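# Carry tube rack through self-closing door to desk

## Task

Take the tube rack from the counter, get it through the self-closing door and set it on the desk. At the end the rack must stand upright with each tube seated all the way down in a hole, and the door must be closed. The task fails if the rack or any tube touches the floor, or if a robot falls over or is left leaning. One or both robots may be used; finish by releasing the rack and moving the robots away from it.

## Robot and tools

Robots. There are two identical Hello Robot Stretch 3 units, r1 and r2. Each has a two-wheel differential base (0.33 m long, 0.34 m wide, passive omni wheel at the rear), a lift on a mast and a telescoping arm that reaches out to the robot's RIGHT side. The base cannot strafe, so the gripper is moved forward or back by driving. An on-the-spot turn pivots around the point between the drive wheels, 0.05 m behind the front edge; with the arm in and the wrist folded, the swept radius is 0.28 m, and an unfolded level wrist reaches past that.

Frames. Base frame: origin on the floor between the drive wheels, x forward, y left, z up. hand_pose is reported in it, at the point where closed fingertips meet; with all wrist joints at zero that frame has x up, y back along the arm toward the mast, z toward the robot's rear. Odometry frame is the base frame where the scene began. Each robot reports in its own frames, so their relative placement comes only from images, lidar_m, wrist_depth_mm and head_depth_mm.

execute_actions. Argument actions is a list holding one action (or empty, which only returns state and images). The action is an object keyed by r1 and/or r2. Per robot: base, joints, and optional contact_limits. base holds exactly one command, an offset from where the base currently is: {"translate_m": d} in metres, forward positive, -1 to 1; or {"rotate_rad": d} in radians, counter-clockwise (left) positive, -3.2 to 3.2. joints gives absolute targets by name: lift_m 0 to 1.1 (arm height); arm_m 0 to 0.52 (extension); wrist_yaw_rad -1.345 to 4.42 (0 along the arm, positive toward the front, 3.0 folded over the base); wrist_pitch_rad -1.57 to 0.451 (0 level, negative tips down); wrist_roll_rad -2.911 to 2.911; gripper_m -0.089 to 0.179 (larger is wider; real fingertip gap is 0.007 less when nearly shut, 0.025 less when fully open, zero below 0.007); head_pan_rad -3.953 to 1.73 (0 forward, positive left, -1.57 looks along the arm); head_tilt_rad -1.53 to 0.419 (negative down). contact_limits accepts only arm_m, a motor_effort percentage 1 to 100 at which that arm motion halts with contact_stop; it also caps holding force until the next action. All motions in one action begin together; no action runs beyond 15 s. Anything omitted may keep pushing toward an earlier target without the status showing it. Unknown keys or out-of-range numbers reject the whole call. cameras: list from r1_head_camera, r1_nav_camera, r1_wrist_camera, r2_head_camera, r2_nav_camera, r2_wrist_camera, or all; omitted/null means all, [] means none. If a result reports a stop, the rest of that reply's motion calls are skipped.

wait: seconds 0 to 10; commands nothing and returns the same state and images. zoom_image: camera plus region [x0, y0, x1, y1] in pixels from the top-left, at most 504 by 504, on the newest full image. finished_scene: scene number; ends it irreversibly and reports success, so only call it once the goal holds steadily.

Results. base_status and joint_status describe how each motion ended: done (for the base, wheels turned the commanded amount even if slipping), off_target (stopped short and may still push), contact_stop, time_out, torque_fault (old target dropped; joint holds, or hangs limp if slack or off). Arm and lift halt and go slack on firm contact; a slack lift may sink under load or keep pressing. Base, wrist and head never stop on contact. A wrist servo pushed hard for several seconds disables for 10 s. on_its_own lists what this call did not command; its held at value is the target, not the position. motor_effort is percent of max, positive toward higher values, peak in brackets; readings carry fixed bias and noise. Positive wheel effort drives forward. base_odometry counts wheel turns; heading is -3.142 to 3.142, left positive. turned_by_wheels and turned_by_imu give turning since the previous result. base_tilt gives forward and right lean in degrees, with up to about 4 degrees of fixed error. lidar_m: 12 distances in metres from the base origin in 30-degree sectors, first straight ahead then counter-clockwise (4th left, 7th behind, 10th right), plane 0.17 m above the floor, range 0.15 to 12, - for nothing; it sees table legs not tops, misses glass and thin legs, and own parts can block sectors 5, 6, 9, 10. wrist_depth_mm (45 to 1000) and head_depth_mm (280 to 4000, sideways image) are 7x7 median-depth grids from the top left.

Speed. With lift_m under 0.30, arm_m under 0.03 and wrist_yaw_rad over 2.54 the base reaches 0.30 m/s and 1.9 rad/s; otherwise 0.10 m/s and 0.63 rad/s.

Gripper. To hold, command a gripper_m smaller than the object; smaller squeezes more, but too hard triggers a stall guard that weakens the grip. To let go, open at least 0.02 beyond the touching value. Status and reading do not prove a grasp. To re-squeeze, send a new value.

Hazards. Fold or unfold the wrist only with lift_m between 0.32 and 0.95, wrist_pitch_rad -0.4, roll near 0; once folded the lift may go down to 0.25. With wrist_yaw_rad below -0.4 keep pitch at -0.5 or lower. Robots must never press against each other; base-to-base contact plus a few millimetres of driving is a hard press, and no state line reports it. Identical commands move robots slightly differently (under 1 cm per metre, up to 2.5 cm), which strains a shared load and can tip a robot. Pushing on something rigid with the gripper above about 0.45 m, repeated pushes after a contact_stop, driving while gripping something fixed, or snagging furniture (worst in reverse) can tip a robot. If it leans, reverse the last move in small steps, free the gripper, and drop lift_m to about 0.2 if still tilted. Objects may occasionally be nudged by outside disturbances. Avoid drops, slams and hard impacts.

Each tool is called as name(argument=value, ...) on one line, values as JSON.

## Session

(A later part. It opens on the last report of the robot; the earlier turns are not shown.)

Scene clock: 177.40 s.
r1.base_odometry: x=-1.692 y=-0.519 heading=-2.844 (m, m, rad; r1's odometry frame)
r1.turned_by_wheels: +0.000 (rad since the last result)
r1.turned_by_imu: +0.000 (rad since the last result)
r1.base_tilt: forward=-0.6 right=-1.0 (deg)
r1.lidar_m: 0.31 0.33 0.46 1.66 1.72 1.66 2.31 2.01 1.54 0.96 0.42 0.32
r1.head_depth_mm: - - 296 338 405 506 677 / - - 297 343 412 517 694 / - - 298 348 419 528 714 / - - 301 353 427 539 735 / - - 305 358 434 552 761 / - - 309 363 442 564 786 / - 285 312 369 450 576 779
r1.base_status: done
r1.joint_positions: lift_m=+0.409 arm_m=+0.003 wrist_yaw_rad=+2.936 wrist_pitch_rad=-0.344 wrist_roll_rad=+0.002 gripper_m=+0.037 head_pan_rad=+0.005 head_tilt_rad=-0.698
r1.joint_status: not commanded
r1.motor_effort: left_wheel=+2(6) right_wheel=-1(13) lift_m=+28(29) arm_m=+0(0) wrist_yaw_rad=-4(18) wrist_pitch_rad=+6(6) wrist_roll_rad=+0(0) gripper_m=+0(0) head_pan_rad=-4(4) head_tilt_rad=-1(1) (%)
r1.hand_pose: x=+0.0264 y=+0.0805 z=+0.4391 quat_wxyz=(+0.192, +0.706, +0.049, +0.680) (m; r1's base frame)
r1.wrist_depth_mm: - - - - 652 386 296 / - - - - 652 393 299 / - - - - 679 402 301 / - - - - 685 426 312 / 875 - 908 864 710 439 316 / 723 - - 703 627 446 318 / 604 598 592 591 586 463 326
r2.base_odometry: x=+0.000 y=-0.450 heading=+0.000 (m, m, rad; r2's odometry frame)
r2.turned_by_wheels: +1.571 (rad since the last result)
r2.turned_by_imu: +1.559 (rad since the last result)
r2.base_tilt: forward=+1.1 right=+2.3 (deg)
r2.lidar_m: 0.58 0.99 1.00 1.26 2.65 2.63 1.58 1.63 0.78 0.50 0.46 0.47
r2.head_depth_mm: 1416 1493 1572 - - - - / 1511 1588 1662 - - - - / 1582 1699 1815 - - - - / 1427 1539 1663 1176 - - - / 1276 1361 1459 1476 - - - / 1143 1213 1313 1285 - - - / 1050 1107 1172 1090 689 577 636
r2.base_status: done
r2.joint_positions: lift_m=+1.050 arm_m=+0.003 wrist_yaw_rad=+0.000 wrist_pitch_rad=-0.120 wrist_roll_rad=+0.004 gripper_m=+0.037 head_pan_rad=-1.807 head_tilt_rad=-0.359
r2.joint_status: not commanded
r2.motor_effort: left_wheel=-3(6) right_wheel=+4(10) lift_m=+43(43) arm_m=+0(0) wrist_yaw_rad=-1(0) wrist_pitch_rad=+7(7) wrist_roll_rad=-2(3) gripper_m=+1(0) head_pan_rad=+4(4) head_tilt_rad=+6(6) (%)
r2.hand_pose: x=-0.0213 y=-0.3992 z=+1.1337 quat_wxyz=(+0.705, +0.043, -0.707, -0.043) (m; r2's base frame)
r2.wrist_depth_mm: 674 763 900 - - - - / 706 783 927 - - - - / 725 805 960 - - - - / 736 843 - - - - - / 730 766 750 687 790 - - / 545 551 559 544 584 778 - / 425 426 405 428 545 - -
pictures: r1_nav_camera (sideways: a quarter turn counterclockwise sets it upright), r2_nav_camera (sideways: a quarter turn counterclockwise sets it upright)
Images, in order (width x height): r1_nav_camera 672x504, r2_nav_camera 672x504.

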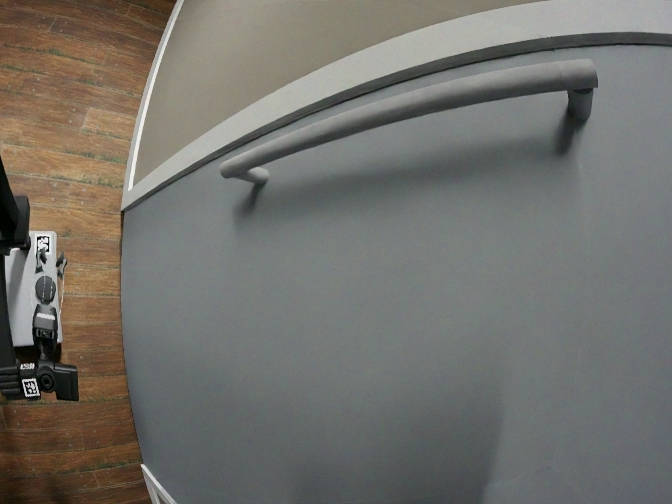

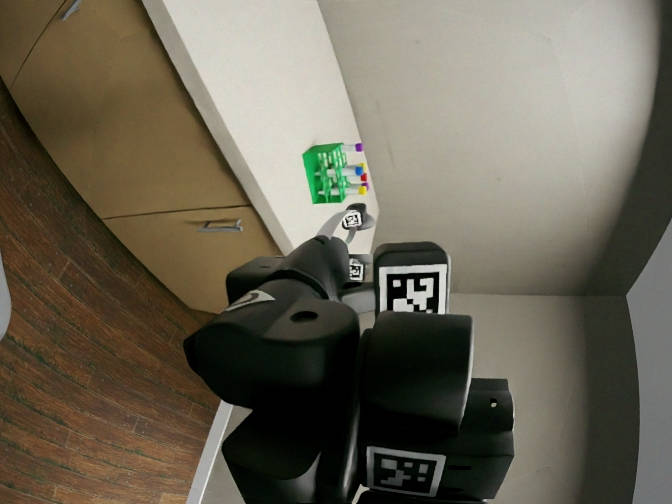

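execute_actions(actions=[{"r2": {"joints": {"head_pan_rad": -1.35, "head_tilt_rad": -0.45}}, "r1": {"base": {"rotate_rad": 1.65}}}], cameras=["r2_head_camera", "r1_nav_camera"])

Scene clock: 184.00 s.
r1.base_odometry: x=-1.692 y=-0.519 heading=-1.194 (m, m, rad; r1's odometry frame)
r1.turned_by_wheels: +1.650 (rad since the last result)
r1.turned_by_imu: +1.637 (rad since the last result)
r1.base_tilt: forward=-0.6 right=-1.1 (deg)
r1.lidar_m: 1.68 1.67 1.66 2.31 1.88 1.52 0.79 0.39 0.32 0.31 0.34 0.53
r1.head_depth_mm: 1820 1992 1899 1677 1462 1271 1108 / 1866 2095 2289 1918 1570 1331 1154 / 1899 2146 2360 1914 1562 1332 1148 / 1874 2021 2196 1919 1574 1335 1155 / 1721 1608 1846 1923 1576 1336 1160 / 1727 1640 1879 1918 1569 1335 1156 / 1581 1658 1922 1917 1576 1339 1159
r1.base_status: done
r1.joint_positions: lift_m=+0.409 arm_m=+0.003 wrist_yaw_rad=+2.936 wrist_pitch_rad=-0.344 wrist_roll_rad=+0.002 gripper_m=+0.037 head_pan_rad=+0.005 head_tilt_rad=-0.698
r1.joint_status: not commanded
r1.motor_effort: left_wheel=-3(9) right_wheel=+3(8) lift_m=+28(28) arm_m=+0(0) wrist_yaw_rad=-4(3) wrist_pitch_rad=+6(6) wrist_roll_rad=+0(0) gripper_m=+0(0) head_pan_rad=-3(3) head_tilt_rad=-1(1) (%)
r1.hand_pose: x=+0.0264 y=+0.0805 z=+0.4391 quat_wxyz=(+0.192, +0.706, +0.049, +0.680) (m; r1's base frame)
r1.wrist_depth_mm: - - - - - - - / - - - - - - - / - - - - - - - / - - - - - - - / 894 - 907 866 841 870 935 / 741 - - 714 725 727 719 / 614 605 587 596 602 597 601
r2.base_odometry: x=+0.000 y=-0.450 heading=+0.000 (m, m, rad; r2's odometry frame)
r2.turned_by_wheels: +0.000 (rad since the last result)
r2.turned_by_imu: +0.001 (rad since the last result)
r2.base_tilt: forward=+1.0 right=+2.3 (deg)
r2.lidar_m: 0.58 0.99 1.00 1.26 2.65 2.63 1.70 1.62 0.78 0.51 0.46 0.47
r2.head_depth_mm: 1143 1255 1380 - - - - / 1079 1186 1299 - - - - / 1027 1121 1220 790 657 729 852 / 983 1070 1168 840 624 668 773 / 940 1020 1110 879 619 615 708 / 897 971 1061 871 612 572 647 / 866 933 1008 860 607 519 602
r2.base_status: not commanded
r2.joint_positions: lift_m=+1.050 arm_m=+0.003 wrist_yaw_rad=+0.000 wrist_pitch_rad=-0.120 wrist_roll_rad=+0.004 gripper_m=+0.037 head_pan_rad=-1.357 head_tilt_rad=-0.444
r2.joint_status: all done
r2.motor_effort: left_wheel=-4(4) right_wheel=+5(5) lift_m=+44(43) arm_m=+0(0) wrist_yaw_rad=+0(0) wrist_pitch_rad=+7(7) wrist_roll_rad=-3(3) gripper_m=+1(1) head_pan_rad=+4(41) head_tilt_rad=-4(19) (%)
r2.hand_pose: x=-0.0213 y=-0.3992 z=+1.1337 quat_wxyz=(+0.705, +0.043, -0.707, -0.043) (m; r2's base frame)
r2.wrist_depth_mm: 684 762 887 - - - - / 690 779 928 - - - - / 717 812 958 - - - - / 735 842 998 - - - - / 743 775 759 694 793 - - / 544 548 568 544 578 778 - / 422 425 408 425 545 - -
pictures: r1_nav_camera (sideways: a quarter turn counterclockwise sets it upright), r2_head_camera (sideways: a quarter turn clockwise sets it upright)
Images, in order (width x height): r1_nav_camera 672x504, r2_head_camera 896x504.

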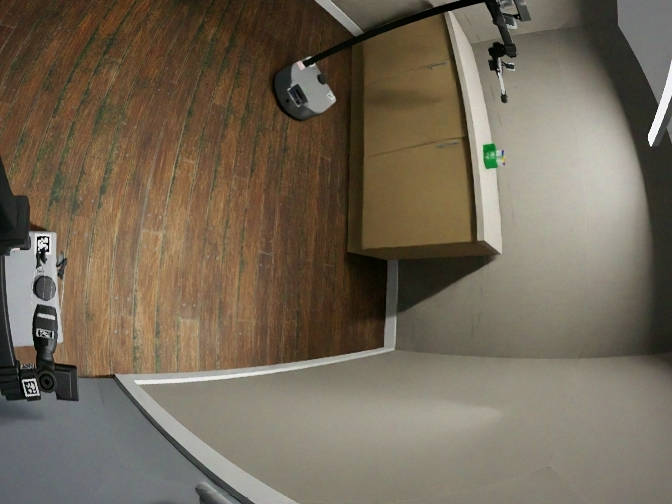

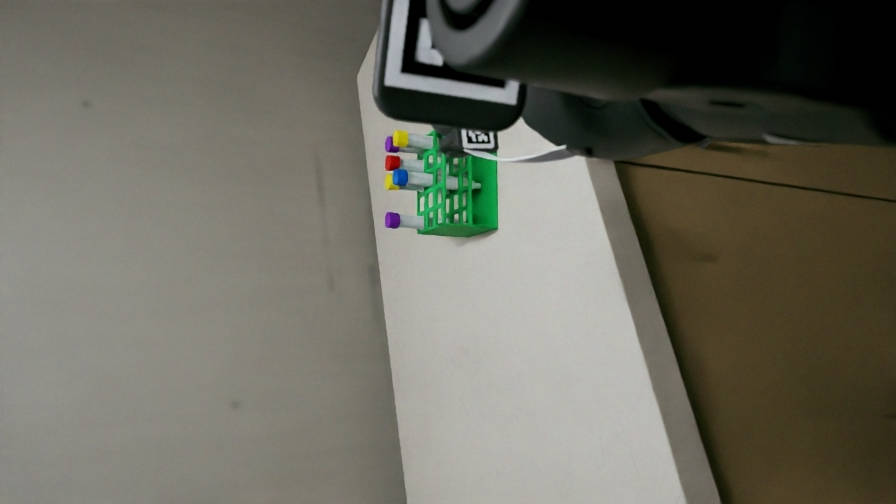

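execute_actions(actions=[{"r2": {"joints": {"lift_m": 0.93, "wrist_pitch_rad": 0.0, "arm_m": 0.08, "gripper_m": 0.17}}}], cameras=["r2_wrist_camera", "r2_head_camera"])

Scene clock: 207.53 s.
r1.base_odometry: x=-1.692 y=-0.519 heading=-1.194 (m, m, rad; r1's odometry frame)
r1.turned_by_wheels: +0.000 (rad since the last result)
r1.turned_by_imu: +0.001 (rad since the last result)
r1.base_tilt: forward=-0.6 right=-1.0 (deg)
r1.lidar_m: 1.69 1.66 1.66 2.31 1.88 1.52 0.78 0.39 0.32 0.31 0.34 0.53
r1.head_depth_mm: 1822 1999 1893 1687 1461 1276 1109 / 1866 2105 2304 1900 1566 1333 1160 / 1904 2144 2360 1915 1572 1328 1156 / 1873 2015 2185 1912 1571 1327 1155 / 1729 1615 1837 1904 1567 1333 1155 / 1731 1634 1895 1921 1574 1327 1156 / 1584 1667 1918 1922 1574 1340 1153
r1.base_status: not commanded
r1.joint_positions: lift_m=+0.409 arm_m=+0.003 wrist_yaw_rad=+2.936 wrist_pitch_rad=-0.344 wrist_roll_rad=+0.002 gripper_m=+0.037 head_pan_rad=+0.005 head_tilt_rad=-0.698
r1.joint_status: not commanded
r1.motor_effort: left_wheel=-4(4) right_wheel=+3(3) lift_m=+28(29) arm_m=+0(0) wrist_yaw_rad=-3(3) wrist_pitch_rad=+6(6) wrist_roll_rad=+0(0) gripper_m=+0(0) head_pan_rad=-3(3) head_tilt_rad=-2(1) (%)
r1.hand_pose: x=+0.0264 y=+0.0805 z=+0.4391 quat_wxyz=(+0.192, +0.706, +0.049, +0.680) (m; r1's base frame)
r1.wrist_depth_mm: - - - - - - - / - - - - - - - / - - - - - - - / - - - - - - - / 882 - 952 864 849 864 864 / 732 - - 712 709 704 715 / 607 592 585 602 598 599 597
r2.base_odometry: x=+0.000 y=-0.450 heading=+0.000 (m, m, rad; r2's odometry frame)
r2.turned_by_wheels: +0.000 (rad since the last result)
r2.turned_by_imu: +0.001 (rad since the last result)
r2.base_tilt: forward=+1.1 right=+2.3 (deg)
r2.lidar_m: 0.58 0.99 1.00 1.26 2.65 2.63 1.69 1.62 0.78 0.50 0.46 0.47
r2.head_depth_mm: 1129 1243 1383 929 734 - - / 1078 1190 1296 862 - - - / 1032 1119 1219 795 655 720 835 / 983 1069 1171 839 621 667 776 / 941 1018 1112 881 617 615 704 / 899 971 1065 866 611 572 649 / 865 932 1005 858 608 521 601
r2.base_status: not commanded
r2.joint_positions: lift_m=+0.930 arm_m=+0.080 wrist_yaw_rad=+0.000 wrist_pitch_rad=-0.021 wrist_roll_rad=+0.004 gripper_m=+0.170 head_pan_rad=-1.357 head_tilt_rad=-0.444
r2.joint_status: all done
r2.motor_effort: left_wheel=-4(4) right_wheel=+4(4) lift_m=+22(36) arm_m=+5(3) wrist_yaw_rad=+0(0) wrist_pitch_rad=+7(8) wrist_roll_rad=-3(3) gripper_m=-1(100) head_pan_rad=+4(4) head_tilt_rad=-4(4) (%)
r2.hand_pose: x=-0.0213 y=-0.4804 z=+1.0396 quat_wxyz=(+0.706, +0.008, -0.708, -0.008) (m; r2's base frame)
r2.wrist_depth_mm: 648 730 851 - - - - / 650 737 878 - - - - / 666 765 888 - - - - / 682 775 893 - - - - / 624 628 516 517 633 631 - / 412 - 419 414 415 474 - / 316 293 308 308 381 547 -
pictures: r2_head_camera (sideways: a quarter turn clockwise sets it upright), r2_wrist_camera
Images, in order (width x height): r2_head_camera 896x504, r2_wrist_camera 644x364.

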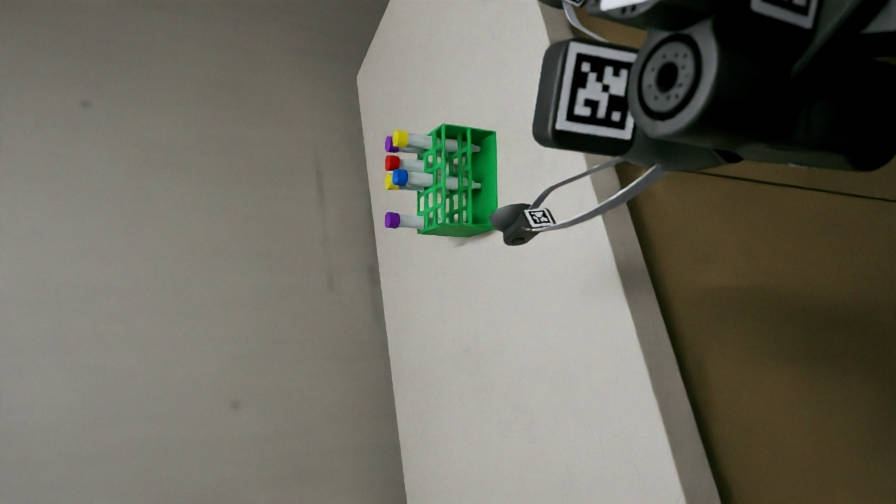

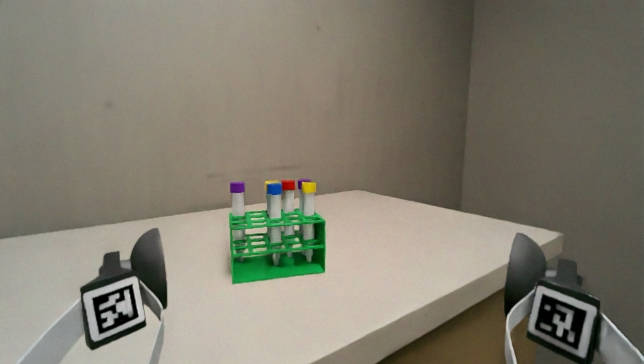

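zoom_image(camera="r2_wrist_camera", region=[180, 150, 380, 300])

Region (180, 150, 380, 300) of r2_wrist_camera's 644x364 image, scaled by 2.520; it fills the top 378 rows of this view, and the rest is white.

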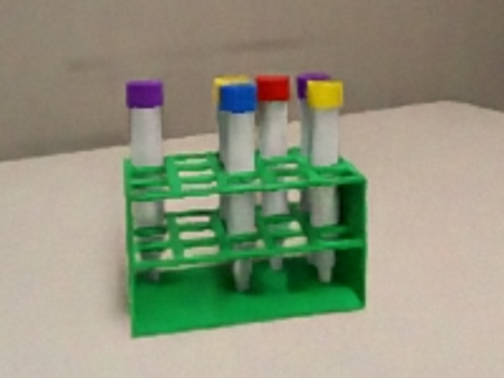

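execute_actions(actions=[{"r2": {"base": {"translate_m": -0.25}, "joints": {"lift_m": 1.1, "wrist_yaw_rad": 1.57}}, "r1": {"base": {"translate_m": 0.35}, "joints": {"wrist_pitch_rad": -0.4, "wrist_roll_rad": 0}}}], cameras=[])

execute_actions(actions=[{"r2": {"joints": {"wrist_pitch_rad": -1.57, "head_pan_rad": -1.0, "head_tilt_rad": -0.5}}, "r1": {"base": {"rotate_rad": -1.571}, "joints": {"wrist_yaw_rad": 1.57, "head_pan_rad": -0.6, "head_tilt_rad": -0.4}}}], cameras=["r1_nav_camera", "r2_head_camera", "r1_head_camera"])

Scene clock: 332.20 s.
r1.base_odometry: x=-1.563 y=-0.845 heading=-1.194 (m, m, rad; r1's odometry frame)
r1.turned_by_wheels: +0.000 (rad since the last result)
r1.turned_by_imu: +0.003 (rad since the last result)
r1.base_tilt: forward=-0.6 right=-1.1 (deg)
r1.lidar_m: 1.34 1.41 1.19 2.26 2.30 1.86 0.91 0.46 0.36 0.35 0.40 0.62
r1.head_depth_mm: 1552 1750 1923 1798 1537 1312 1153 / 1584 1774 2033 1904 1566 1328 1147 / 1611 1819 2071 1913 1571 1334 1152 / 1598 1724 1968 1852 1566 1333 1154 / 1584 1274 1463 1756 1573 1335 1157 / 1626 1287 1487 1749 1568 1339 1155 / 1650 1311 1523 1756 1577 1333 1155
r1.base_status: done
r1.joint_positions: lift_m=+0.409 arm_m=+0.003 wrist_yaw_rad=+2.936 wrist_pitch_rad=-0.412 wrist_roll_rad=+0.002 gripper_m=+0.037 head_pan_rad=+0.005 head_tilt_rad=-0.698
r1.joint_status: all done
r1.motor_effort: left_wheel=-5(8) right_wheel=+3(7) lift_m=+28(28) arm_m=+0(0) wrist_yaw_rad=-4(4) wrist_pitch_rad=+4(4) wrist_roll_rad=-1(2) gripper_m=+0(0) head_pan_rad=-3(3) head_tilt_rad=-1(1) (%)
r1.hand_pose: x=+0.0248 y=+0.0727 z=+0.4235 quat_wxyz=(+0.215, +0.704, +0.073, +0.673) (m; r1's base frame)
r1.wrist_depth_mm: - - - - - - - / - - - - - - - / - - - - - - - / 999 - - 998 - - 966 / 838 - 833 818 805 795 784 / 654 639 - 652 659 657 661 / 583 587 561 571 561 571 564
r2.base_odometry: x=-0.250 y=-0.450 heading=+0.000 (m, m, rad; r2's odometry frame)
r2.turned_by_wheels: +0.000 (rad since the last result)
r2.turned_by_imu: +0.000 (rad since the last result)
r2.base_tilt: forward=+1.1 right=+2.3 (deg)
r2.lidar_m: 0.77 1.19 1.20 1.51 2.51 2.31 1.18 1.42 1.44 0.67 0.62 0.62
r2.head_depth_mm: 1300 1382 - - 1463 1555 1305 / 1233 1346 1483 - 959 1089 1266 / 1173 1288 1381 - 885 995 1194 / 1119 1218 - - 840 915 1054 / 1073 - 1268 - 761 841 966 / 1027 1094 1184 - 704 779 886 / 982 1059 1130 964 662 730 824
r2.base_status: done
r2.joint_positions: lift_m=+1.100 arm_m=+0.080 wrist_yaw_rad=+1.568 wrist_pitch_rad=-0.020 wrist_roll_rad=+0.004 gripper_m=+0.170 head_pan_rad=-1.357 head_tilt_rad=-0.444
r2.joint_status: all done
r2.motor_effort: left_wheel=-4(8) right_wheel=+4(5) lift_m=+43(45) arm_m=+4(4) wrist_yaw_rad=+1(4) wrist_pitch_rad=+7(7) wrist_roll_rad=-3(3) gripper_m=+0(0) head_pan_rad=+4(4) head_tilt_rad=-4(4) (%)
r2.hand_pose: x=+0.2343 y=-0.2254 z=+1.2091 quat_wxyz=(+0.505, +0.505, -0.496, +0.493) (m; r2's base frame)
r2.wrist_depth_mm: 964 - - - - 976 794 / 982 - - - - 996 791 / 985 - - - - - 809 / 994 - - - - - 831 / 991 - - - - - 818 / - - - 829 784 797 782 / - - - 751 574 551 616
pictures: none
No camera images: the call's "cameras" was empty. Leave "cameras" out to get every camera's image.

Scene clock: 335.63 s.
r1.base_odometry: x=-1.563 y=-0.845 heading=-2.765 (m, m, rad; r1's odometry frame)
r1.turned_by_wheels: -1.571 (rad since the last result)
r1.turned_by_imu: -1.558 (rad since the last result)
r1.base_tilt: forward=-0.6 right=-1.0 (deg)
r1.lidar_m: 0.35 0.40 0.62 1.33 1.41 1.18 2.26 2.32 1.88 0.92 0.46 0.36
r1.head_depth_mm: 349 379 417 462 520 591 687 / 332 360 394 434 483 545 628 / 318 343 374 409 453 507 577 / 303 - 288 307 343 383 435 / 292 313 338 367 402 444 496 / 284 300 323 350 379 412 452 / - 290 299 320 346 378 422
r1.base_status: done
r1.joint_positions: lift_m=+0.409 arm_m=+0.003 wrist_yaw_rad=+1.573 wrist_pitch_rad=-0.412 wrist_roll_rad=+0.002 gripper_m=+0.037 head_pan_rad=-0.593 head_tilt_rad=-0.409
r1.joint_status: all done
r1.motor_effort: left_wheel=+4(7) right_wheel=-3(4) lift_m=+28(28) arm_m=+0(0) wrist_yaw_rad=-4(5) wrist_pitch_rad=+4(4) wrist_roll_rad=-1(1) gripper_m=+0(0) head_pan_rad=-5(40) head_tilt_rad=+3(22) (%)
r1.hand_pose: x=+0.2038 y=-0.1473 z=+0.4234 quat_wxyz=(+0.591, +0.592, -0.387, +0.387) (m; r1's base frame)
r1.wrist_depth_mm: 258 249 234 237 230 226 220 / 282 275 256 259 249 243 237 / 311 299 280 281 274 266 258 / 350 335 316 312 302 292 282 / 395 377 350 350 330 324 316 / 459 433 - 404 376 362 349 / 501 488 474 454 447 419 400
r2.base_odometry: x=-0.250 y=-0.450 heading=+0.000 (m, m, rad; r2's odometry frame)
r2.turned_by_wheels: +0.000 (rad since the last result)
r2.turned_by_imu: +0.000 (rad since the last result)
r2.base_tilt: forward=+1.0 right=+2.3 (deg)
r2.lidar_m: 0.78 1.19 1.20 1.52 2.51 2.31 1.09 1.42 1.45 0.67 0.62 0.62
r2.head_depth_mm: 1032 1137 1222 832 756 918 1060 / 1030 1125 1207 792 759 878 1039 / 1017 1121 1200 810 742 861 1021 / 1018 1108 1185 806 736 849 996 / 1009 1104 1184 795 722 829 978 / 1004 1091 1153 784 715 818 951 / 993 1080 1142 776 703 801 930
r2.base_status: not commanded
r2.joint_positions: lift_m=+1.100 arm_m=+0.080 wrist_yaw_rad=+1.568 wrist_pitch_rad=-1.564 wrist_roll_rad=+0.004 gripper_m=+0.170 head_pan_rad=-1.007 head_tilt_rad=-0.494
r2.joint_status: all done
r2.motor_effort: left_wheel=-4(3) right_wheel=+4(4) lift_m=+43(43) arm_m=+4(5) wrist_yaw_rad=+2(3) wrist_pitch_rad=-2(5) wrist_roll_rad=-3(3) gripper_m=+0(1) head_pan_rad=+4(33) head_tilt_rad=-4(14) (%)
r2.hand_pose: x=-0.0437 y=-0.2249 z=+0.9819 quat_wxyz=(+0.707, +0.707, -0.005, +0.000) (m; r2's base frame)
r2.wrist_depth_mm: - - - - - 685 503 / - - - - - 831 574 / - - - - - - 665 / - - - - - - 777 / - - - - - - - / - - - - - - - / - - - - - - -
pictures: r1_head_camera (sideways: a quarter turn clockwise sets it upright), r1_nav_camera (sideways: a quarter turn counterclockwise sets it upright), r2_head_camera (sideways: a quarter turn clockwise sets it upright)
Images, in order (width x height): r1_head_camera 896x504, r1_nav_camera 672x504, r2_head_camera 896x504.

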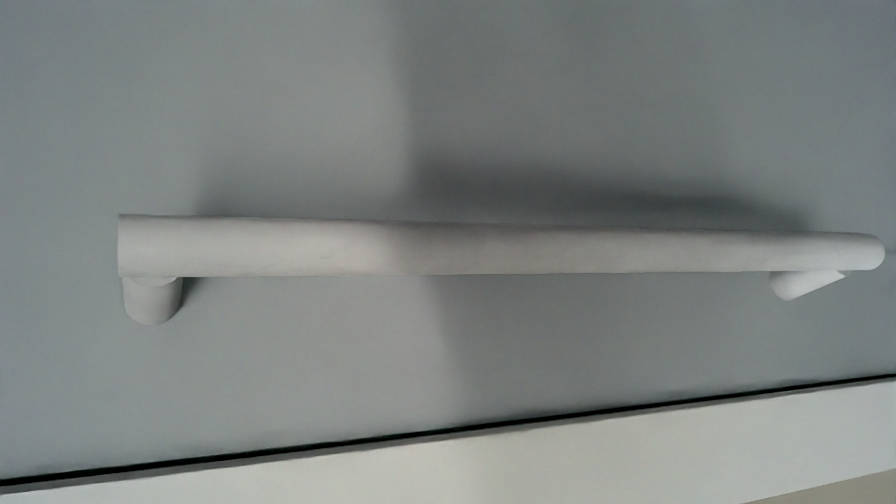

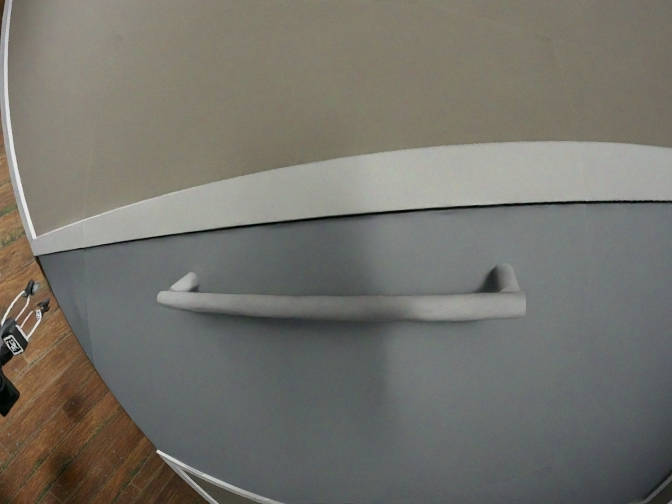

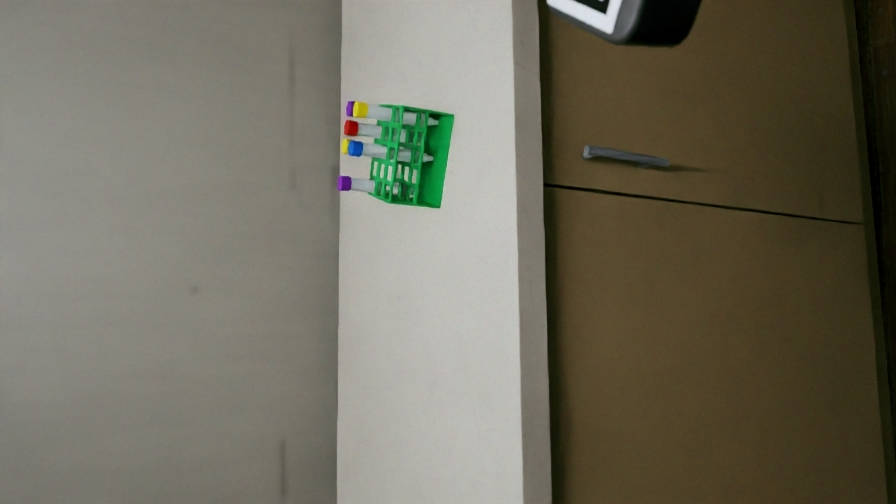

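execute_actions(actions=[{"r2": {"base": {"translate_m": 0.1}, "joints": {"wrist_pitch_rad": 0.0, "wrist_yaw_rad": 0.0, "gripper_m": 0.179}}, "r1": {"joints": {"wrist_pitch_rad": 0.0, "lift_m": 0.76, "gripper_m": 0.12}}}], cameras=["r1_wrist_camera"])

Scene clock: 401.33 s.
r1.base_odometry: x=-1.563 y=-0.845 heading=-2.765 (m, m, rad; r1's odometry frame)
r1.turned_by_wheels: +0.000 (rad since the last result)
r1.turned_by_imu: +0.001 (rad since the last result)
r1.base_tilt: forward=-0.6 right=-1.1 (deg)
r1.lidar_m: 0.35 0.40 0.62 1.34 1.41 1.28 2.26 2.31 1.87 0.92 0.46 0.36
r1.head_depth_mm: 348 380 417 461 517 591 690 / 332 361 393 434 484 547 627 / 318 343 373 409 452 506 575 / 303 - 288 307 343 383 435 / 292 313 338 367 402 444 496 / 285 300 323 350 379 412 453 / - 290 300 320 346 378 422
r1.base_status: not commanded
r1.joint_positions: lift_m=+0.760 arm_m=+0.003 wrist_yaw_rad=+1.573 wrist_pitch_rad=-0.023 wrist_roll_rad=+0.002 gripper_m=+0.120 head_pan_rad=-0.593 head_tilt_rad=-0.409
r1.joint_status: all done
r1.motor_effort: left_wheel=+3(4) right_wheel=-3(3) lift_m=+37(38) arm_m=+0(1) wrist_yaw_rad=-4(4) wrist_pitch_rad=+8(10) wrist_roll_rad=-1(1) gripper_m=+0(80) head_pan_rad=-4(4) head_tilt_rad=+4(3) (%)
r1.hand_pose: x=+0.2342 y=-0.1472 z=+0.8682 quat_wxyz=(+0.505, +0.507, -0.494, +0.494) (m; r1's base frame)
r1.wrist_depth_mm: 274 265 249 251 240 235 229 / 282 273 252 258 246 243 237 / 289 283 259 263 258 251 241 / 303 291 269 273 263 255 253 / 313 303 277 286 275 266 260 / 322 316 286 293 286 273 266 / 331 325 300 302 295 284 273
r2.base_odometry: x=-0.150 y=-0.450 heading=+0.000 (m, m, rad; r2's odometry frame)
r2.turned_by_wheels: +0.000 (rad since the last result)
r2.turned_by_imu: +0.001 (rad since the last result)
r2.base_tilt: forward=+1.0 right=+2.3 (deg)
r2.lidar_m: 0.70 1.11 1.12 1.41 2.57 2.45 1.19 1.50 0.93 0.61 0.56 0.56
r2.head_depth_mm: 990 1080 1162 778 689 799 951 / 979 1072 1154 774 674 780 934 / 971 1058 1142 812 667 768 915 / 970 1056 1131 801 660 756 888 / 949 1044 1116 797 657 742 871 / 947 1037 1108 782 647 729 851 / 946 1026 1102 777 638 717 839
r2.base_status: done
r2.joint_positions: lift_m=+1.100 arm_m=+0.080 wrist_yaw_rad=+0.002 wrist_pitch_rad=-0.022 wrist_roll_rad=+0.004 gripper_m=+0.179 head_pan_rad=-1.007 head_tilt_rad=-0.494
r2.joint_status: all done
r2.motor_effort: left_wheel=-4(5) right_wheel=+4(11) lift_m=+43(43) arm_m=+4(4) wrist_yaw_rad=-3(1) wrist_pitch_rad=+7(6) wrist_roll_rad=-3(2) gripper_m=+0(57) head_pan_rad=+4(4) head_tilt_rad=-4(4) (%)
r2.hand_pose: x=-0.0210 y=-0.4804 z=+1.2087 quat_wxyz=(+0.706, +0.008, -0.708, -0.007) (m; r2's base frame)
r2.wrist_depth_mm: 706 813 945 - - - 1000 / 731 828 967 - - - - / 743 839 976 - - - - / 744 871 992 - - - - / 750 887 - - - - - / 745 763 785 805 848 - - / 596 490 532 578 609 - -
pictures: r1_wrist_camera
Images, in order (width x height): r1_wrist_camera 644x364.

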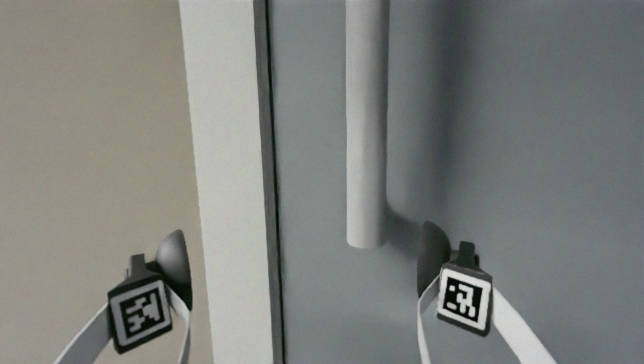

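execute_actions(actions=[{"r2": {"base": {"rotate_rad": 0.28}, "joints": {"lift_m": 0.85}}, "r1": {"joints": {"lift_m": 0.9, "arm_m": 0.045}}}], cameras=["r1_wrist_camera", "r2_wrist_camera"])

Scene clock: 415.77 s.
r1.base_odometry: x=-1.563 y=-0.845 heading=-2.765 (m, m, rad; r1's odometry frame)
r1.turned_by_wheels: +0.000 (rad since the last result)
r1.turned_by_imu: +0.001 (rad since the last result)
r1.base_tilt: forward=-0.6 right=-1.1 (deg)
r1.lidar_m: 0.35 0.40 0.62 1.33 1.41 1.25 2.26 2.31 1.87 0.91 0.46 0.35
r1.head_depth_mm: 348 380 417 461 519 589 701 / 332 361 394 434 484 534 628 / 317 343 373 409 453 507 575 / 303 - 288 307 343 383 418 / 292 313 338 367 402 444 484 / 285 300 323 349 378 411 453 / - 290 300 320 346 378 422
r1.base_status: not commanded
r1.joint_positions: lift_m=+0.900 arm_m=+0.045 wrist_yaw_rad=+1.573 wrist_pitch_rad=-0.023 wrist_roll_rad=+0.002 gripper_m=+0.120 head_pan_rad=-0.593 head_tilt_rad=-0.409
r1.joint_status: all done
r1.motor_effort: left_wheel=+4(3) right_wheel=-3(2) lift_m=+36(38) arm_m=+5(4) wrist_yaw_rad=-3(4) wrist_pitch_rad=+8(8) wrist_roll_rad=-1(1) gripper_m=+1(0) head_pan_rad=-3(4) head_tilt_rad=+4(3) (%)
r1.hand_pose: x=+0.2343 y=-0.1892 z=+1.0083 quat_wxyz=(+0.505, +0.507, -0.494, +0.494) (m; r1's base frame)
r1.wrist_depth_mm: 266 247 252 239 236 234 226 / 277 255 255 249 244 237 230 / 283 271 262 254 252 244 238 / 293 283 271 263 261 253 245 / 304 295 279 271 269 260 253 / 315 312 292 279 277 265 259 / 327 315 299 292 287 278 268
r2.base_odometry: x=-0.150 y=-0.450 heading=+0.280 (m, m, rad; r2's odometry frame)
r2.turned_by_wheels: +0.280 (rad since the last result)
r2.turned_by_imu: +0.278 (rad since the last result)
r2.base_tilt: forward=+1.1 right=+2.3 (deg)
r2.lidar_m: 0.92 1.11 1.22 1.91 2.57 1.86 1.19 1.51 0.70 0.56 0.56 0.60
r2.head_depth_mm: 927 1008 1088 829 634 689 800 / 947 1031 1119 823 644 710 822 / 965 1051 1128 810 653 729 851 / 985 1075 1145 803 661 753 883 / 1001 1094 1167 796 673 779 912 / 1023 1131 1188 787 695 805 951 / 1046 1151 1214 778 708 827 984
r2.base_status: done
r2.joint_positions: lift_m=+0.850 arm_m=+0.080 wrist_yaw_rad=+0.001 wrist_pitch_rad=-0.020 wrist_roll_rad=+0.004 gripper_m=+0.179 head_pan_rad=-1.007 head_tilt_rad=-0.494
r2.joint_status: all done
r2.motor_effort: left_wheel=-4(9) right_wheel=+5(10) lift_m=+22(36) arm_m=+4(4) wrist_yaw_rad=-1(1) wrist_pitch_rad=+7(7) wrist_roll_rad=-2(2) gripper_m=+1(0) head_pan_rad=+4(4) head_tilt_rad=-4(4) (%)
r2.hand_pose: x=-0.0213 y=-0.4804 z=+0.9598 quat_wxyz=(+0.706, +0.008, -0.708, -0.007) (m; r2's base frame)
r2.wrist_depth_mm: 719 777 837 911 - - - / 736 789 857 944 - - - / 747 799 865 940 - - - / 733 792 775 482 765 781 - / 368 415 372 374 373 374 426 / 251 243 262 283 330 378 484 / - 248 280 320 358 407 -
pictures: r1_wrist_camera, r2_wrist_camera
Images, in order (width x height): r1_wrist_camera 644x364, r2_wrist_camera 644x364.

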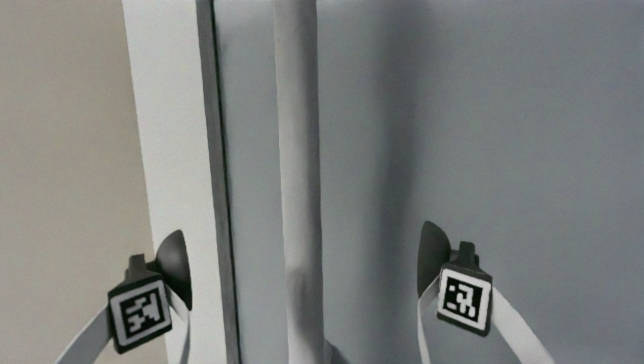

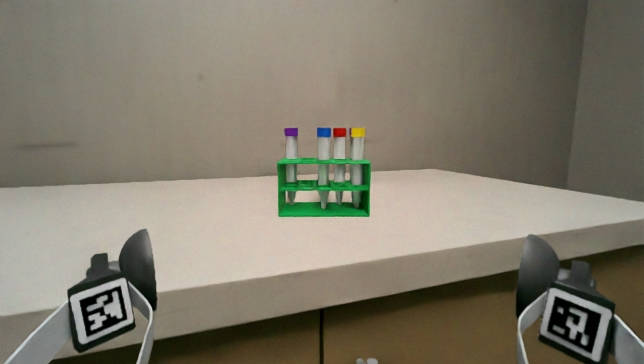

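execute_actions(actions=[{"r2": {"joints": {"arm_m": 0.3}}, "r1": {"base": {"translate_m": 0.055}}}], cameras=["r1_wrist_camera", "r2_wrist_camera"])

Scene clock: 517.07 s.
r1.base_odometry: x=-1.614 y=-0.865 heading=-2.765 (m, m, rad; r1's odometry frame)
r1.turned_by_wheels: +0.000 (rad since the last result)
r1.turned_by_imu: +0.001 (rad since the last result)
r1.base_tilt: forward=-0.6 right=-1.1 (deg)
r1.lidar_m: 0.30 0.34 0.53 1.35 1.41 1.30 2.31 2.32 1.88 0.79 0.39 0.30
r1.head_depth_mm: 291 315 346 384 431 489 581 / 285 303 329 360 402 444 523 / - - - - 288 310 357 / - - 295 321 353 393 431 / - - 286 305 334 369 403 / - - - 294 305 334 368 / - - - - 288 311 352
r1.base_status: done
r1.joint_positions: lift_m=+0.900 arm_m=+0.045 wrist_yaw_rad=+1.573 wrist_pitch_rad=-0.023 wrist_roll_rad=+0.002 gripper_m=+0.120 head_pan_rad=-0.593 head_tilt_rad=-0.408
r1.joint_status: not commanded
r1.motor_effort: left_wheel=+3(10) right_wheel=-2(6) lift_m=+36(36) arm_m=+4(5) wrist_yaw_rad=-3(3) wrist_pitch_rad=+8(8) wrist_roll_rad=-1(1) gripper_m=+1(0) head_pan_rad=-4(4) head_tilt_rad=+4(4) (%)
r1.hand_pose: x=+0.2343 y=-0.1892 z=+1.0083 quat_wxyz=(+0.505, +0.507, -0.494, +0.494) (m; r1's base frame)
r1.wrist_depth_mm: 209 192 199 189 188 182 178 / 218 198 207 137 193 187 184 / 224 204 212 139 198 194 186 / 232 211 217 143 205 199 192 / 239 217 225 146 211 204 198 / 248 243 234 150 220 209 206 / 258 233 241 156 225 219 211
r2.base_odometry: x=-0.150 y=-0.450 heading=+0.280 (m, m, rad; r2's odometry frame)
r2.turned_by_wheels: +0.000 (rad since the last result)
r2.turned_by_imu: +0.001 (rad since the last result)
r2.base_tilt: forward=+1.0 right=+2.3 (deg)
r2.lidar_m: 0.92 1.11 1.22 1.91 2.57 1.86 1.23 1.51 0.70 0.56 0.56 0.61
r2.head_depth_mm: 933 1013 1084 831 624 687 798 / 943 1025 1112 820 644 712 822 / 965 1047 1124 812 653 729 855 / 978 1073 1148 803 661 754 881 / 1004 1103 1163 797 675 774 916 / 1022 1129 1190 785 697 802 945 / 1044 1151 1226 778 714 828 989
r2.base_status: not commanded
r2.joint_positions: lift_m=+0.850 arm_m=+0.300 wrist_yaw_rad=+0.000 wrist_pitch_rad=-0.020 wrist_roll_rad=+0.004 gripper_m=+0.179 head_pan_rad=-1.007 head_tilt_rad=-0.494
r2.joint_status: all done
r2.motor_effort: left_wheel=-3(4) right_wheel=+5(5) lift_m=+23(23) arm_m=+4(5) wrist_yaw_rad=+0(0) wrist_pitch_rad=+7(7) wrist_roll_rad=-3(2) gripper_m=+0(0) head_pan_rad=+4(4) head_tilt_rad=-4(4) (%)
r2.hand_pose: x=-0.0213 y=-0.7004 z=+0.9598 quat_wxyz=(+0.706, +0.008, -0.708, -0.007) (m; r2's base frame)
r2.wrist_depth_mm: 544 589 638 710 778 872 985 / 570 608 658 716 798 898 - / 582 616 671 722 840 937 - / 583 637 657 265 631 914 - / 363 407 290 255 307 370 367 / 250 242 237 236 236 244 241 / - 171 181 180 180 180 -
pictures: r1_wrist_camera, r2_wrist_camera
Images, in order (width x height): r1_wrist_camera 644x364, r2_wrist_camera 644x364.

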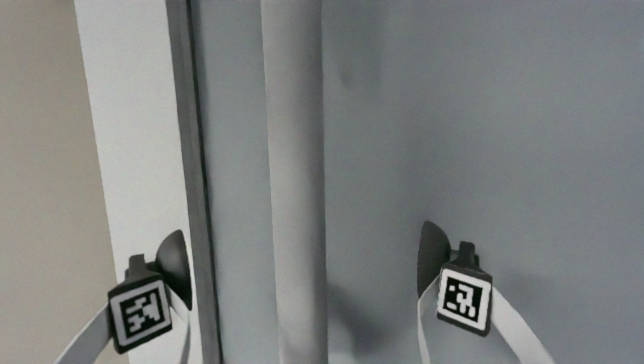

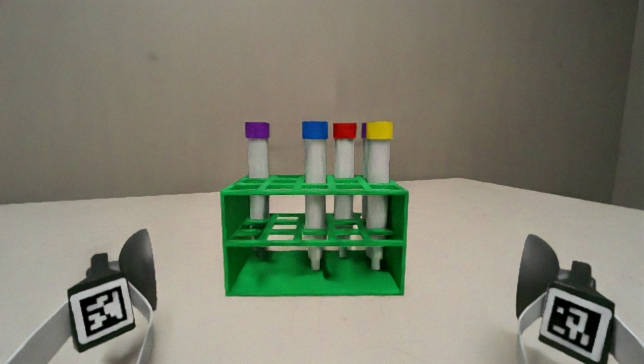

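zoom_image(camera="r2_wrist_camera", region=[100, 100, 604, 364])

Region (100, 100, 604, 364) of r2_wrist_camera's 644x364 image, scaled by 1.000; it fills the top 264 rows of this view, and the rest is white.

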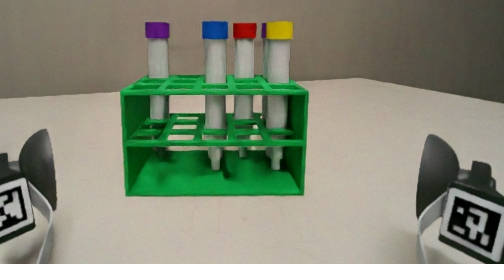

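execute_actions(actions=[{"r2": {"base": {"translate_m": 0.016}}, "r1": {"joints": {"gripper_m": -0.02}}}], cameras=["r1_wrist_camera", "r2_wrist_camera"])

Scene clock: 537.77 s.
r1.base_odometry: x=-1.614 y=-0.865 heading=-2.765 (m, m, rad; r1's odometry frame)
r1.turned_by_wheels: +0.000 (rad since the last result)
r1.turned_by_imu: +0.001 (rad since the last result)
r1.base_tilt: forward=-0.6 right=-1.1 (deg)
r1.lidar_m: 0.30 0.34 0.53 1.34 1.41 1.31 2.31 2.32 1.88 0.78 0.39 0.30
r1.head_depth_mm: 290 314 344 382 429 488 567 / 284 301 327 359 400 450 531 / - - - - 297 307 416 / - - 293 320 352 390 431 / - - 285 303 332 367 411 / - - - 294 305 333 367 / - - - - 288 311 351
r1.base_status: not commanded
r1.joint_positions: lift_m=+0.900 arm_m=+0.045 wrist_yaw_rad=+1.576 wrist_pitch_rad=-0.023 wrist_roll_rad=+0.002 gripper_m=-0.019 head_pan_rad=-0.593 head_tilt_rad=-0.408
r1.joint_status: all done
r1.motor_effort: left_wheel=+5(5) right_wheel=-7(7) lift_m=+37(36) arm_m=+4(4) wrist_yaw_rad=-8(8) wrist_pitch_rad=+8(8) wrist_roll_rad=-1(1) gripper_m=-17(92) head_pan_rad=-4(4) head_tilt_rad=+3(3) (%)
r1.hand_pose: x=+0.2342 y=-0.1883 z=+1.0083 quat_wxyz=(+0.504, +0.507, -0.493, +0.495) (m; r1's base frame)
r1.wrist_depth_mm: 210 193 198 129 186 181 177 / 217 197 205 133 192 187 180 / 223 206 210 136 197 192 187 / 231 209 216 139 204 197 191 / 239 219 223 141 210 202 198 / 249 226 224 146 217 210 204 / 259 242 237 154 225 216 210
r2.base_odometry: x=-0.135 y=-0.446 heading=+0.280 (m, m, rad; r2's odometry frame)
r2.turned_by_wheels: +0.000 (rad since the last result)
r2.turned_by_imu: +0.001 (rad since the last result)
r2.base_tilt: forward=+1.0 right=+2.3 (deg)
r2.lidar_m: 0.92 1.10 1.20 1.88 2.57 1.88 1.24 1.52 0.69 0.55 0.55 0.60
r2.head_depth_mm: 919 1003 1085 829 623 684 785 / 941 1025 1110 818 640 702 815 / 959 1048 1127 813 638 721 838 / 980 1069 1148 802 659 744 871 / 996 1097 1167 794 667 768 903 / 1023 1119 1187 791 686 790 942 / 1045 1133 1214 777 703 820 973
r2.base_status: done
r2.joint_positions: lift_m=+0.850 arm_m=+0.300 wrist_yaw_rad=+0.000 wrist_pitch_rad=-0.020 wrist_roll_rad=+0.004 gripper_m=+0.179 head_pan_rad=-1.007 head_tilt_rad=-0.494
r2.joint_status: not commanded
r2.motor_effort: left_wheel=-3(4) right_wheel=+4(11) lift_m=+22(22) arm_m=+5(4) wrist_yaw_rad=+1(1) wrist_pitch_rad=+7(7) wrist_roll_rad=-2(2) gripper_m=+0(1) head_pan_rad=+4(4) head_tilt_rad=-4(4) (%)
r2.hand_pose: x=-0.0213 y=-0.7004 z=+0.9598 quat_wxyz=(+0.706, +0.008, -0.708, -0.007) (m; r2's base frame)
r2.wrist_depth_mm: 548 597 640 704 775 858 978 / 556 600 659 723 789 875 - / 573 617 671 726 825 922 - / 575 620 656 273 536 909 - / 362 408 333 267 252 368 371 / 248 240 242 234 237 241 243 / - 171 180 181 180 180 -
pictures: r1_wrist_camera, r2_wrist_camera
Images, in order (width x height): r1_wrist_camera 644x364, r2_wrist_camera 644x364.

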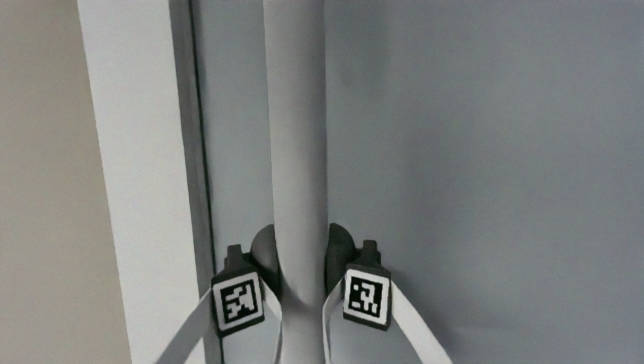

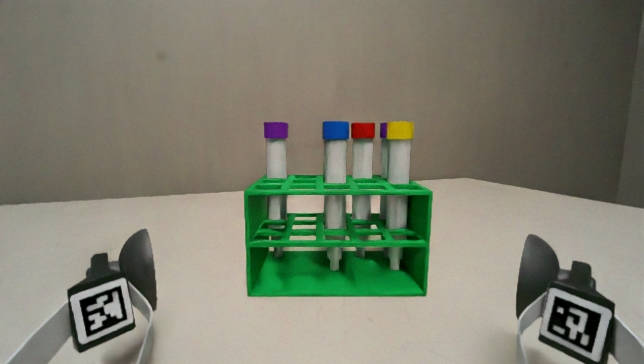

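execute_actions(actions=[{"r2": {"joints": {"arm_m": 0.385}}, "r1": {"base": {"translate_m": -0.1}}}], cameras=["r2_wrist_camera", "r1_nav_camera"])

Scene clock: 556.90 s.
r1.base_odometry: x=-1.522 y=-0.828 heading=-2.765 (m, m, rad; r1's odometry frame)
r1.turned_by_wheels: +0.000 (rad since the last result)
r1.turned_by_imu: +0.001 (rad since the last result)
r1.base_tilt: forward=-0.6 right=-1.1 (deg)
r1.lidar_m: 0.40 0.45 0.69 1.33 1.42 1.22 2.22 2.31 1.86 0.98 0.40 0.31
r1.head_depth_mm: 300 328 363 404 457 527 624 / 287 310 338 371 415 471 559 / - - - - 331 304 483 / - - 293 319 351 389 424 / - - 284 298 326 359 401 / - - - 289 316 371 501 / 341 354 346 370 397 432 481
r1.base_status: done
r1.joint_positions: lift_m=+0.900 arm_m=+0.045 wrist_yaw_rad=+1.585 wrist_pitch_rad=-0.023 wrist_roll_rad=+0.002 gripper_m=-0.019 head_pan_rad=-0.593 head_tilt_rad=-0.408
r1.joint_status: not commanded
r1.on_its_own: wrist_yaw_rad is at rest, and its effort (-18) is outside its rest range (-12 to +12)
r1.motor_effort: left_wheel=+7(9) right_wheel=-7(15) lift_m=+36(36) arm_m=+5(4) wrist_yaw_rad=-18(18) wrist_pitch_rad=+8(8) wrist_roll_rad=-1(1) gripper_m=-17(17) head_pan_rad=-5(4) head_tilt_rad=+3(3) (%)
r1.hand_pose: x=+0.2342 y=-0.1859 z=+1.0083 quat_wxyz=(+0.502, +0.510, -0.491, +0.497) (m; r1's base frame)
r1.wrist_depth_mm: 321 305 193 190 192 192 190 / 330 315 200 135 197 195 195 / 335 325 204 138 202 203 202 / 347 338 212 141 209 208 206 / 362 349 219 141 217 217 216 / 378 360 332 145 222 222 222 / 390 376 236 154 232 230 229
r2.base_odometry: x=-0.135 y=-0.446 heading=+0.280 (m, m, rad; r2's odometry frame)
r2.turned_by_wheels: +0.000 (rad since the last result)
r2.turned_by_imu: +0.001 (rad since the last result)
r2.base_tilt: forward=+1.0 right=+2.3 (deg)
r2.lidar_m: 0.91 1.09 1.20 1.88 2.57 1.78 1.17 1.52 0.69 0.56 0.55 0.60
r2.head_depth_mm: 925 998 1085 833 623 682 785 / 942 1022 1103 821 639 701 812 / 960 1047 1124 809 639 725 841 / 979 1066 1147 806 658 745 876 / 992 1093 1162 792 669 766 906 / 1021 1118 1183 786 687 791 939 / 1039 1139 1220 778 701 820 977
r2.base_status: not commanded
r2.joint_positions: lift_m=+0.850 arm_m=+0.385 wrist_yaw_rad=+0.000 wrist_pitch_rad=-0.020 wrist_roll_rad=+0.004 gripper_m=+0.179 head_pan_rad=-1.007 head_tilt_rad=-0.494
r2.joint_status: all done
r2.motor_effort: left_wheel=-3(3) right_wheel=+4(4) lift_m=+23(23) arm_m=+5(5) wrist_yaw_rad=+0(0) wrist_pitch_rad=+7(7) wrist_roll_rad=-2(3) gripper_m=+1(0) head_pan_rad=+4(4) head_tilt_rad=-4(4) (%)
r2.hand_pose: x=-0.0213 y=-0.7854 z=+0.9598 quat_wxyz=(+0.706, +0.008, -0.708, -0.007) (m; r2's base frame)
r2.wrist_depth_mm: 478 526 560 615 686 759 867 / 498 530 578 634 702 781 903 / 499 543 582 625 183 821 950 / 509 563 577 180 186 802 969 / 364 407 153 165 166 332 370 / 249 240 157 168 166 151 240 / - 171 161 176 174 163 -
pictures: r1_nav_camera (sideways: a quarter turn counterclockwise sets it upright), r2_wrist_camera
Images, in order (width x height): r1_nav_camera 672x504, r2_wrist_camera 644x364.

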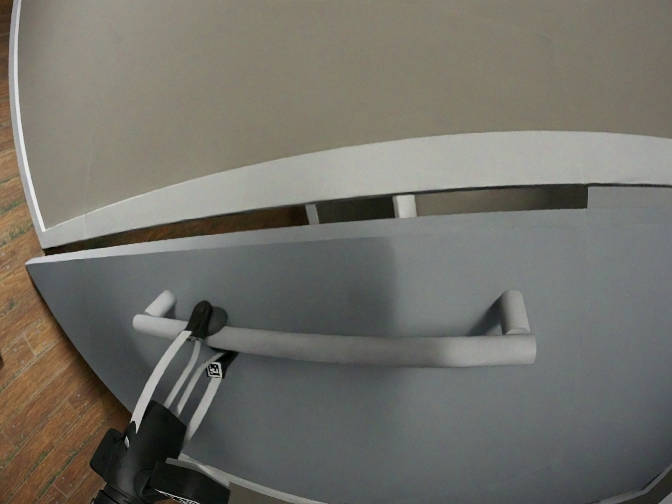

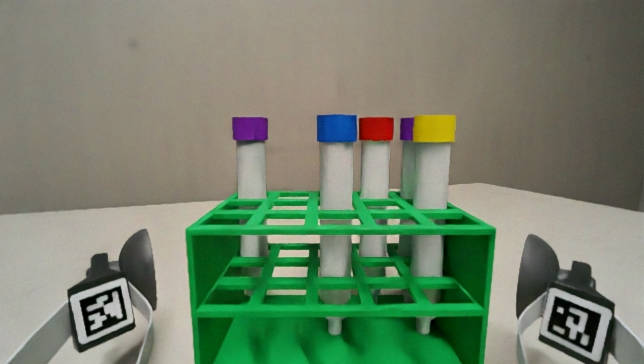

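execute_actions(actions=[{"r2": {"joints": {"arm_m": 0.425}}, "r1": {"base": {"rotate_rad": 0.12}, "joints": {"arm_m": 0.073}}}], cameras=["r2_wrist_camera", "r2_head_camera"])

Scene clock: 577.93 s.
r1.base_odometry: x=-1.522 y=-0.828 heading=-2.645 (m, m, rad; r1's odometry frame)
r1.turned_by_wheels: +0.120 (rad since the last result)
r1.turned_by_imu: +0.120 (rad since the last result)
r1.base_tilt: forward=-0.5 right=-1.1 (deg)
r1.lidar_m: 0.40 0.48 0.84 1.33 1.30 1.23 2.22 2.13 1.85 0.74 0.39 0.33
r1.head_depth_mm: 290 316 344 381 427 482 559 / - - - 370 393 438 517 / - 292 313 341 367 396 386 / - 283 298 326 358 397 449 / - - 290 317 352 398 461 / 309 324 353 377 410 450 505 / 290 311 335 366 403 448 497
r1.base_status: done
r1.joint_positions: lift_m=+0.900 arm_m=+0.072 wrist_yaw_rad=+1.584 wrist_pitch_rad=-0.023 wrist_roll_rad=+0.002 gripper_m=-0.019 head_pan_rad=-0.593 head_tilt_rad=-0.408
r1.joint_status: all done
r1.on_its_own: wrist_yaw_rad is at rest, and its effort (-16) is outside its rest range (-12 to +12)
r1.motor_effort: left_wheel=-1(7) right_wheel=-1(4) lift_m=+36(36) arm_m=+6(7) wrist_yaw_rad=-16(18) wrist_pitch_rad=+8(8) wrist_roll_rad=-1(1) gripper_m=-18(18) head_pan_rad=-4(4) head_tilt_rad=+3(4) (%)
r1.hand_pose: x=+0.2342 y=-0.2142 z=+1.0083 quat_wxyz=(+0.502, +0.509, -0.491, +0.497) (m; r1's base frame)
r1.wrist_depth_mm: 329 305 198 187 184 176 170 / 342 314 206 136 189 181 174 / 354 326 214 138 194 185 178 / 370 340 222 141 200 191 184 / 386 350 231 142 207 198 188 / 397 368 343 145 212 204 195 / 421 387 246 154 222 210 200
r2.base_odometry: x=-0.135 y=-0.446 heading=+0.280 (m, m, rad; r2's odometry frame)
r2.turned_by_wheels: +0.000 (rad since the last result)
r2.turned_by_imu: +0.001 (rad since the last result)
r2.base_tilt: forward=+1.0 right=+2.3 (deg)
r2.lidar_m: 0.91 1.10 1.20 1.89 2.57 1.80 1.16 1.52 0.69 0.55 0.55 0.60
r2.head_depth_mm: 924 1003 1087 830 623 683 785 / 938 1017 1101 820 638 700 810 / 959 1044 1126 812 639 722 836 / 981 1070 1144 805 658 745 870 / 1002 1095 1172 794 667 769 906 / 1024 1116 1183 783 689 792 937 / 1044 1138 1210 777 700 818 976
r2.base_status: not commanded
r2.joint_positions: lift_m=+0.850 arm_m=+0.425 wrist_yaw_rad=+0.000 wrist_pitch_rad=-0.020 wrist_roll_rad=+0.004 gripper_m=+0.179 head_pan_rad=-1.007 head_tilt_rad=-0.494
r2.joint_status: all done
r2.motor_effort: left_wheel=-3(3) right_wheel=+4(4) lift_m=+23(22) arm_m=+5(4) wrist_yaw_rad=-1(0) wrist_pitch_rad=+7(7) wrist_roll_rad=-2(3) gripper_m=+0(0) head_pan_rad=+4(4) head_tilt_rad=-3(4) (%)
r2.hand_pose: x=-0.0214 y=-0.8254 z=+0.9598 quat_wxyz=(+0.706, +0.007, -0.708, -0.007) (m; r2's base frame)
r2.wrist_depth_mm: 451 493 524 572 646 711 806 / 467 500 539 588 659 722 835 / 474 513 540 163 159 756 870 / 484 517 552 169 163 753 897 / 364 366 135 136 130 250 368 / 248 110 159 146 147 125 250 / - 163 130 145 157 125 -
pictures: r2_head_camera (sideways: a quarter turn clockwise sets it upright), r2_wrist_camera
Images, in order (width x height): r2_head_camera 896x504, r2_wrist_camera 644x364.

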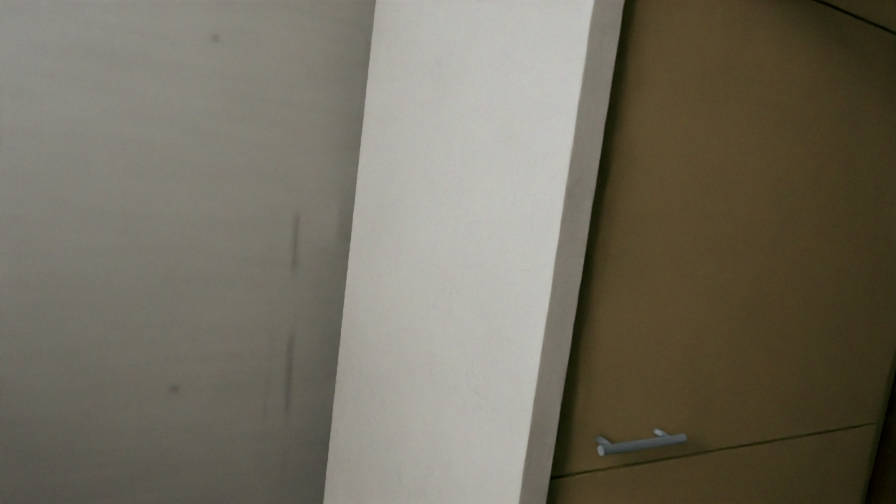

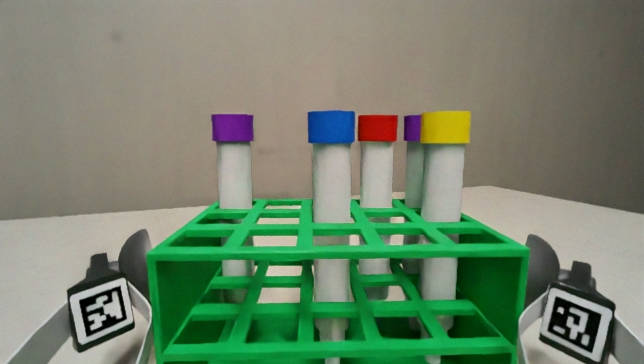

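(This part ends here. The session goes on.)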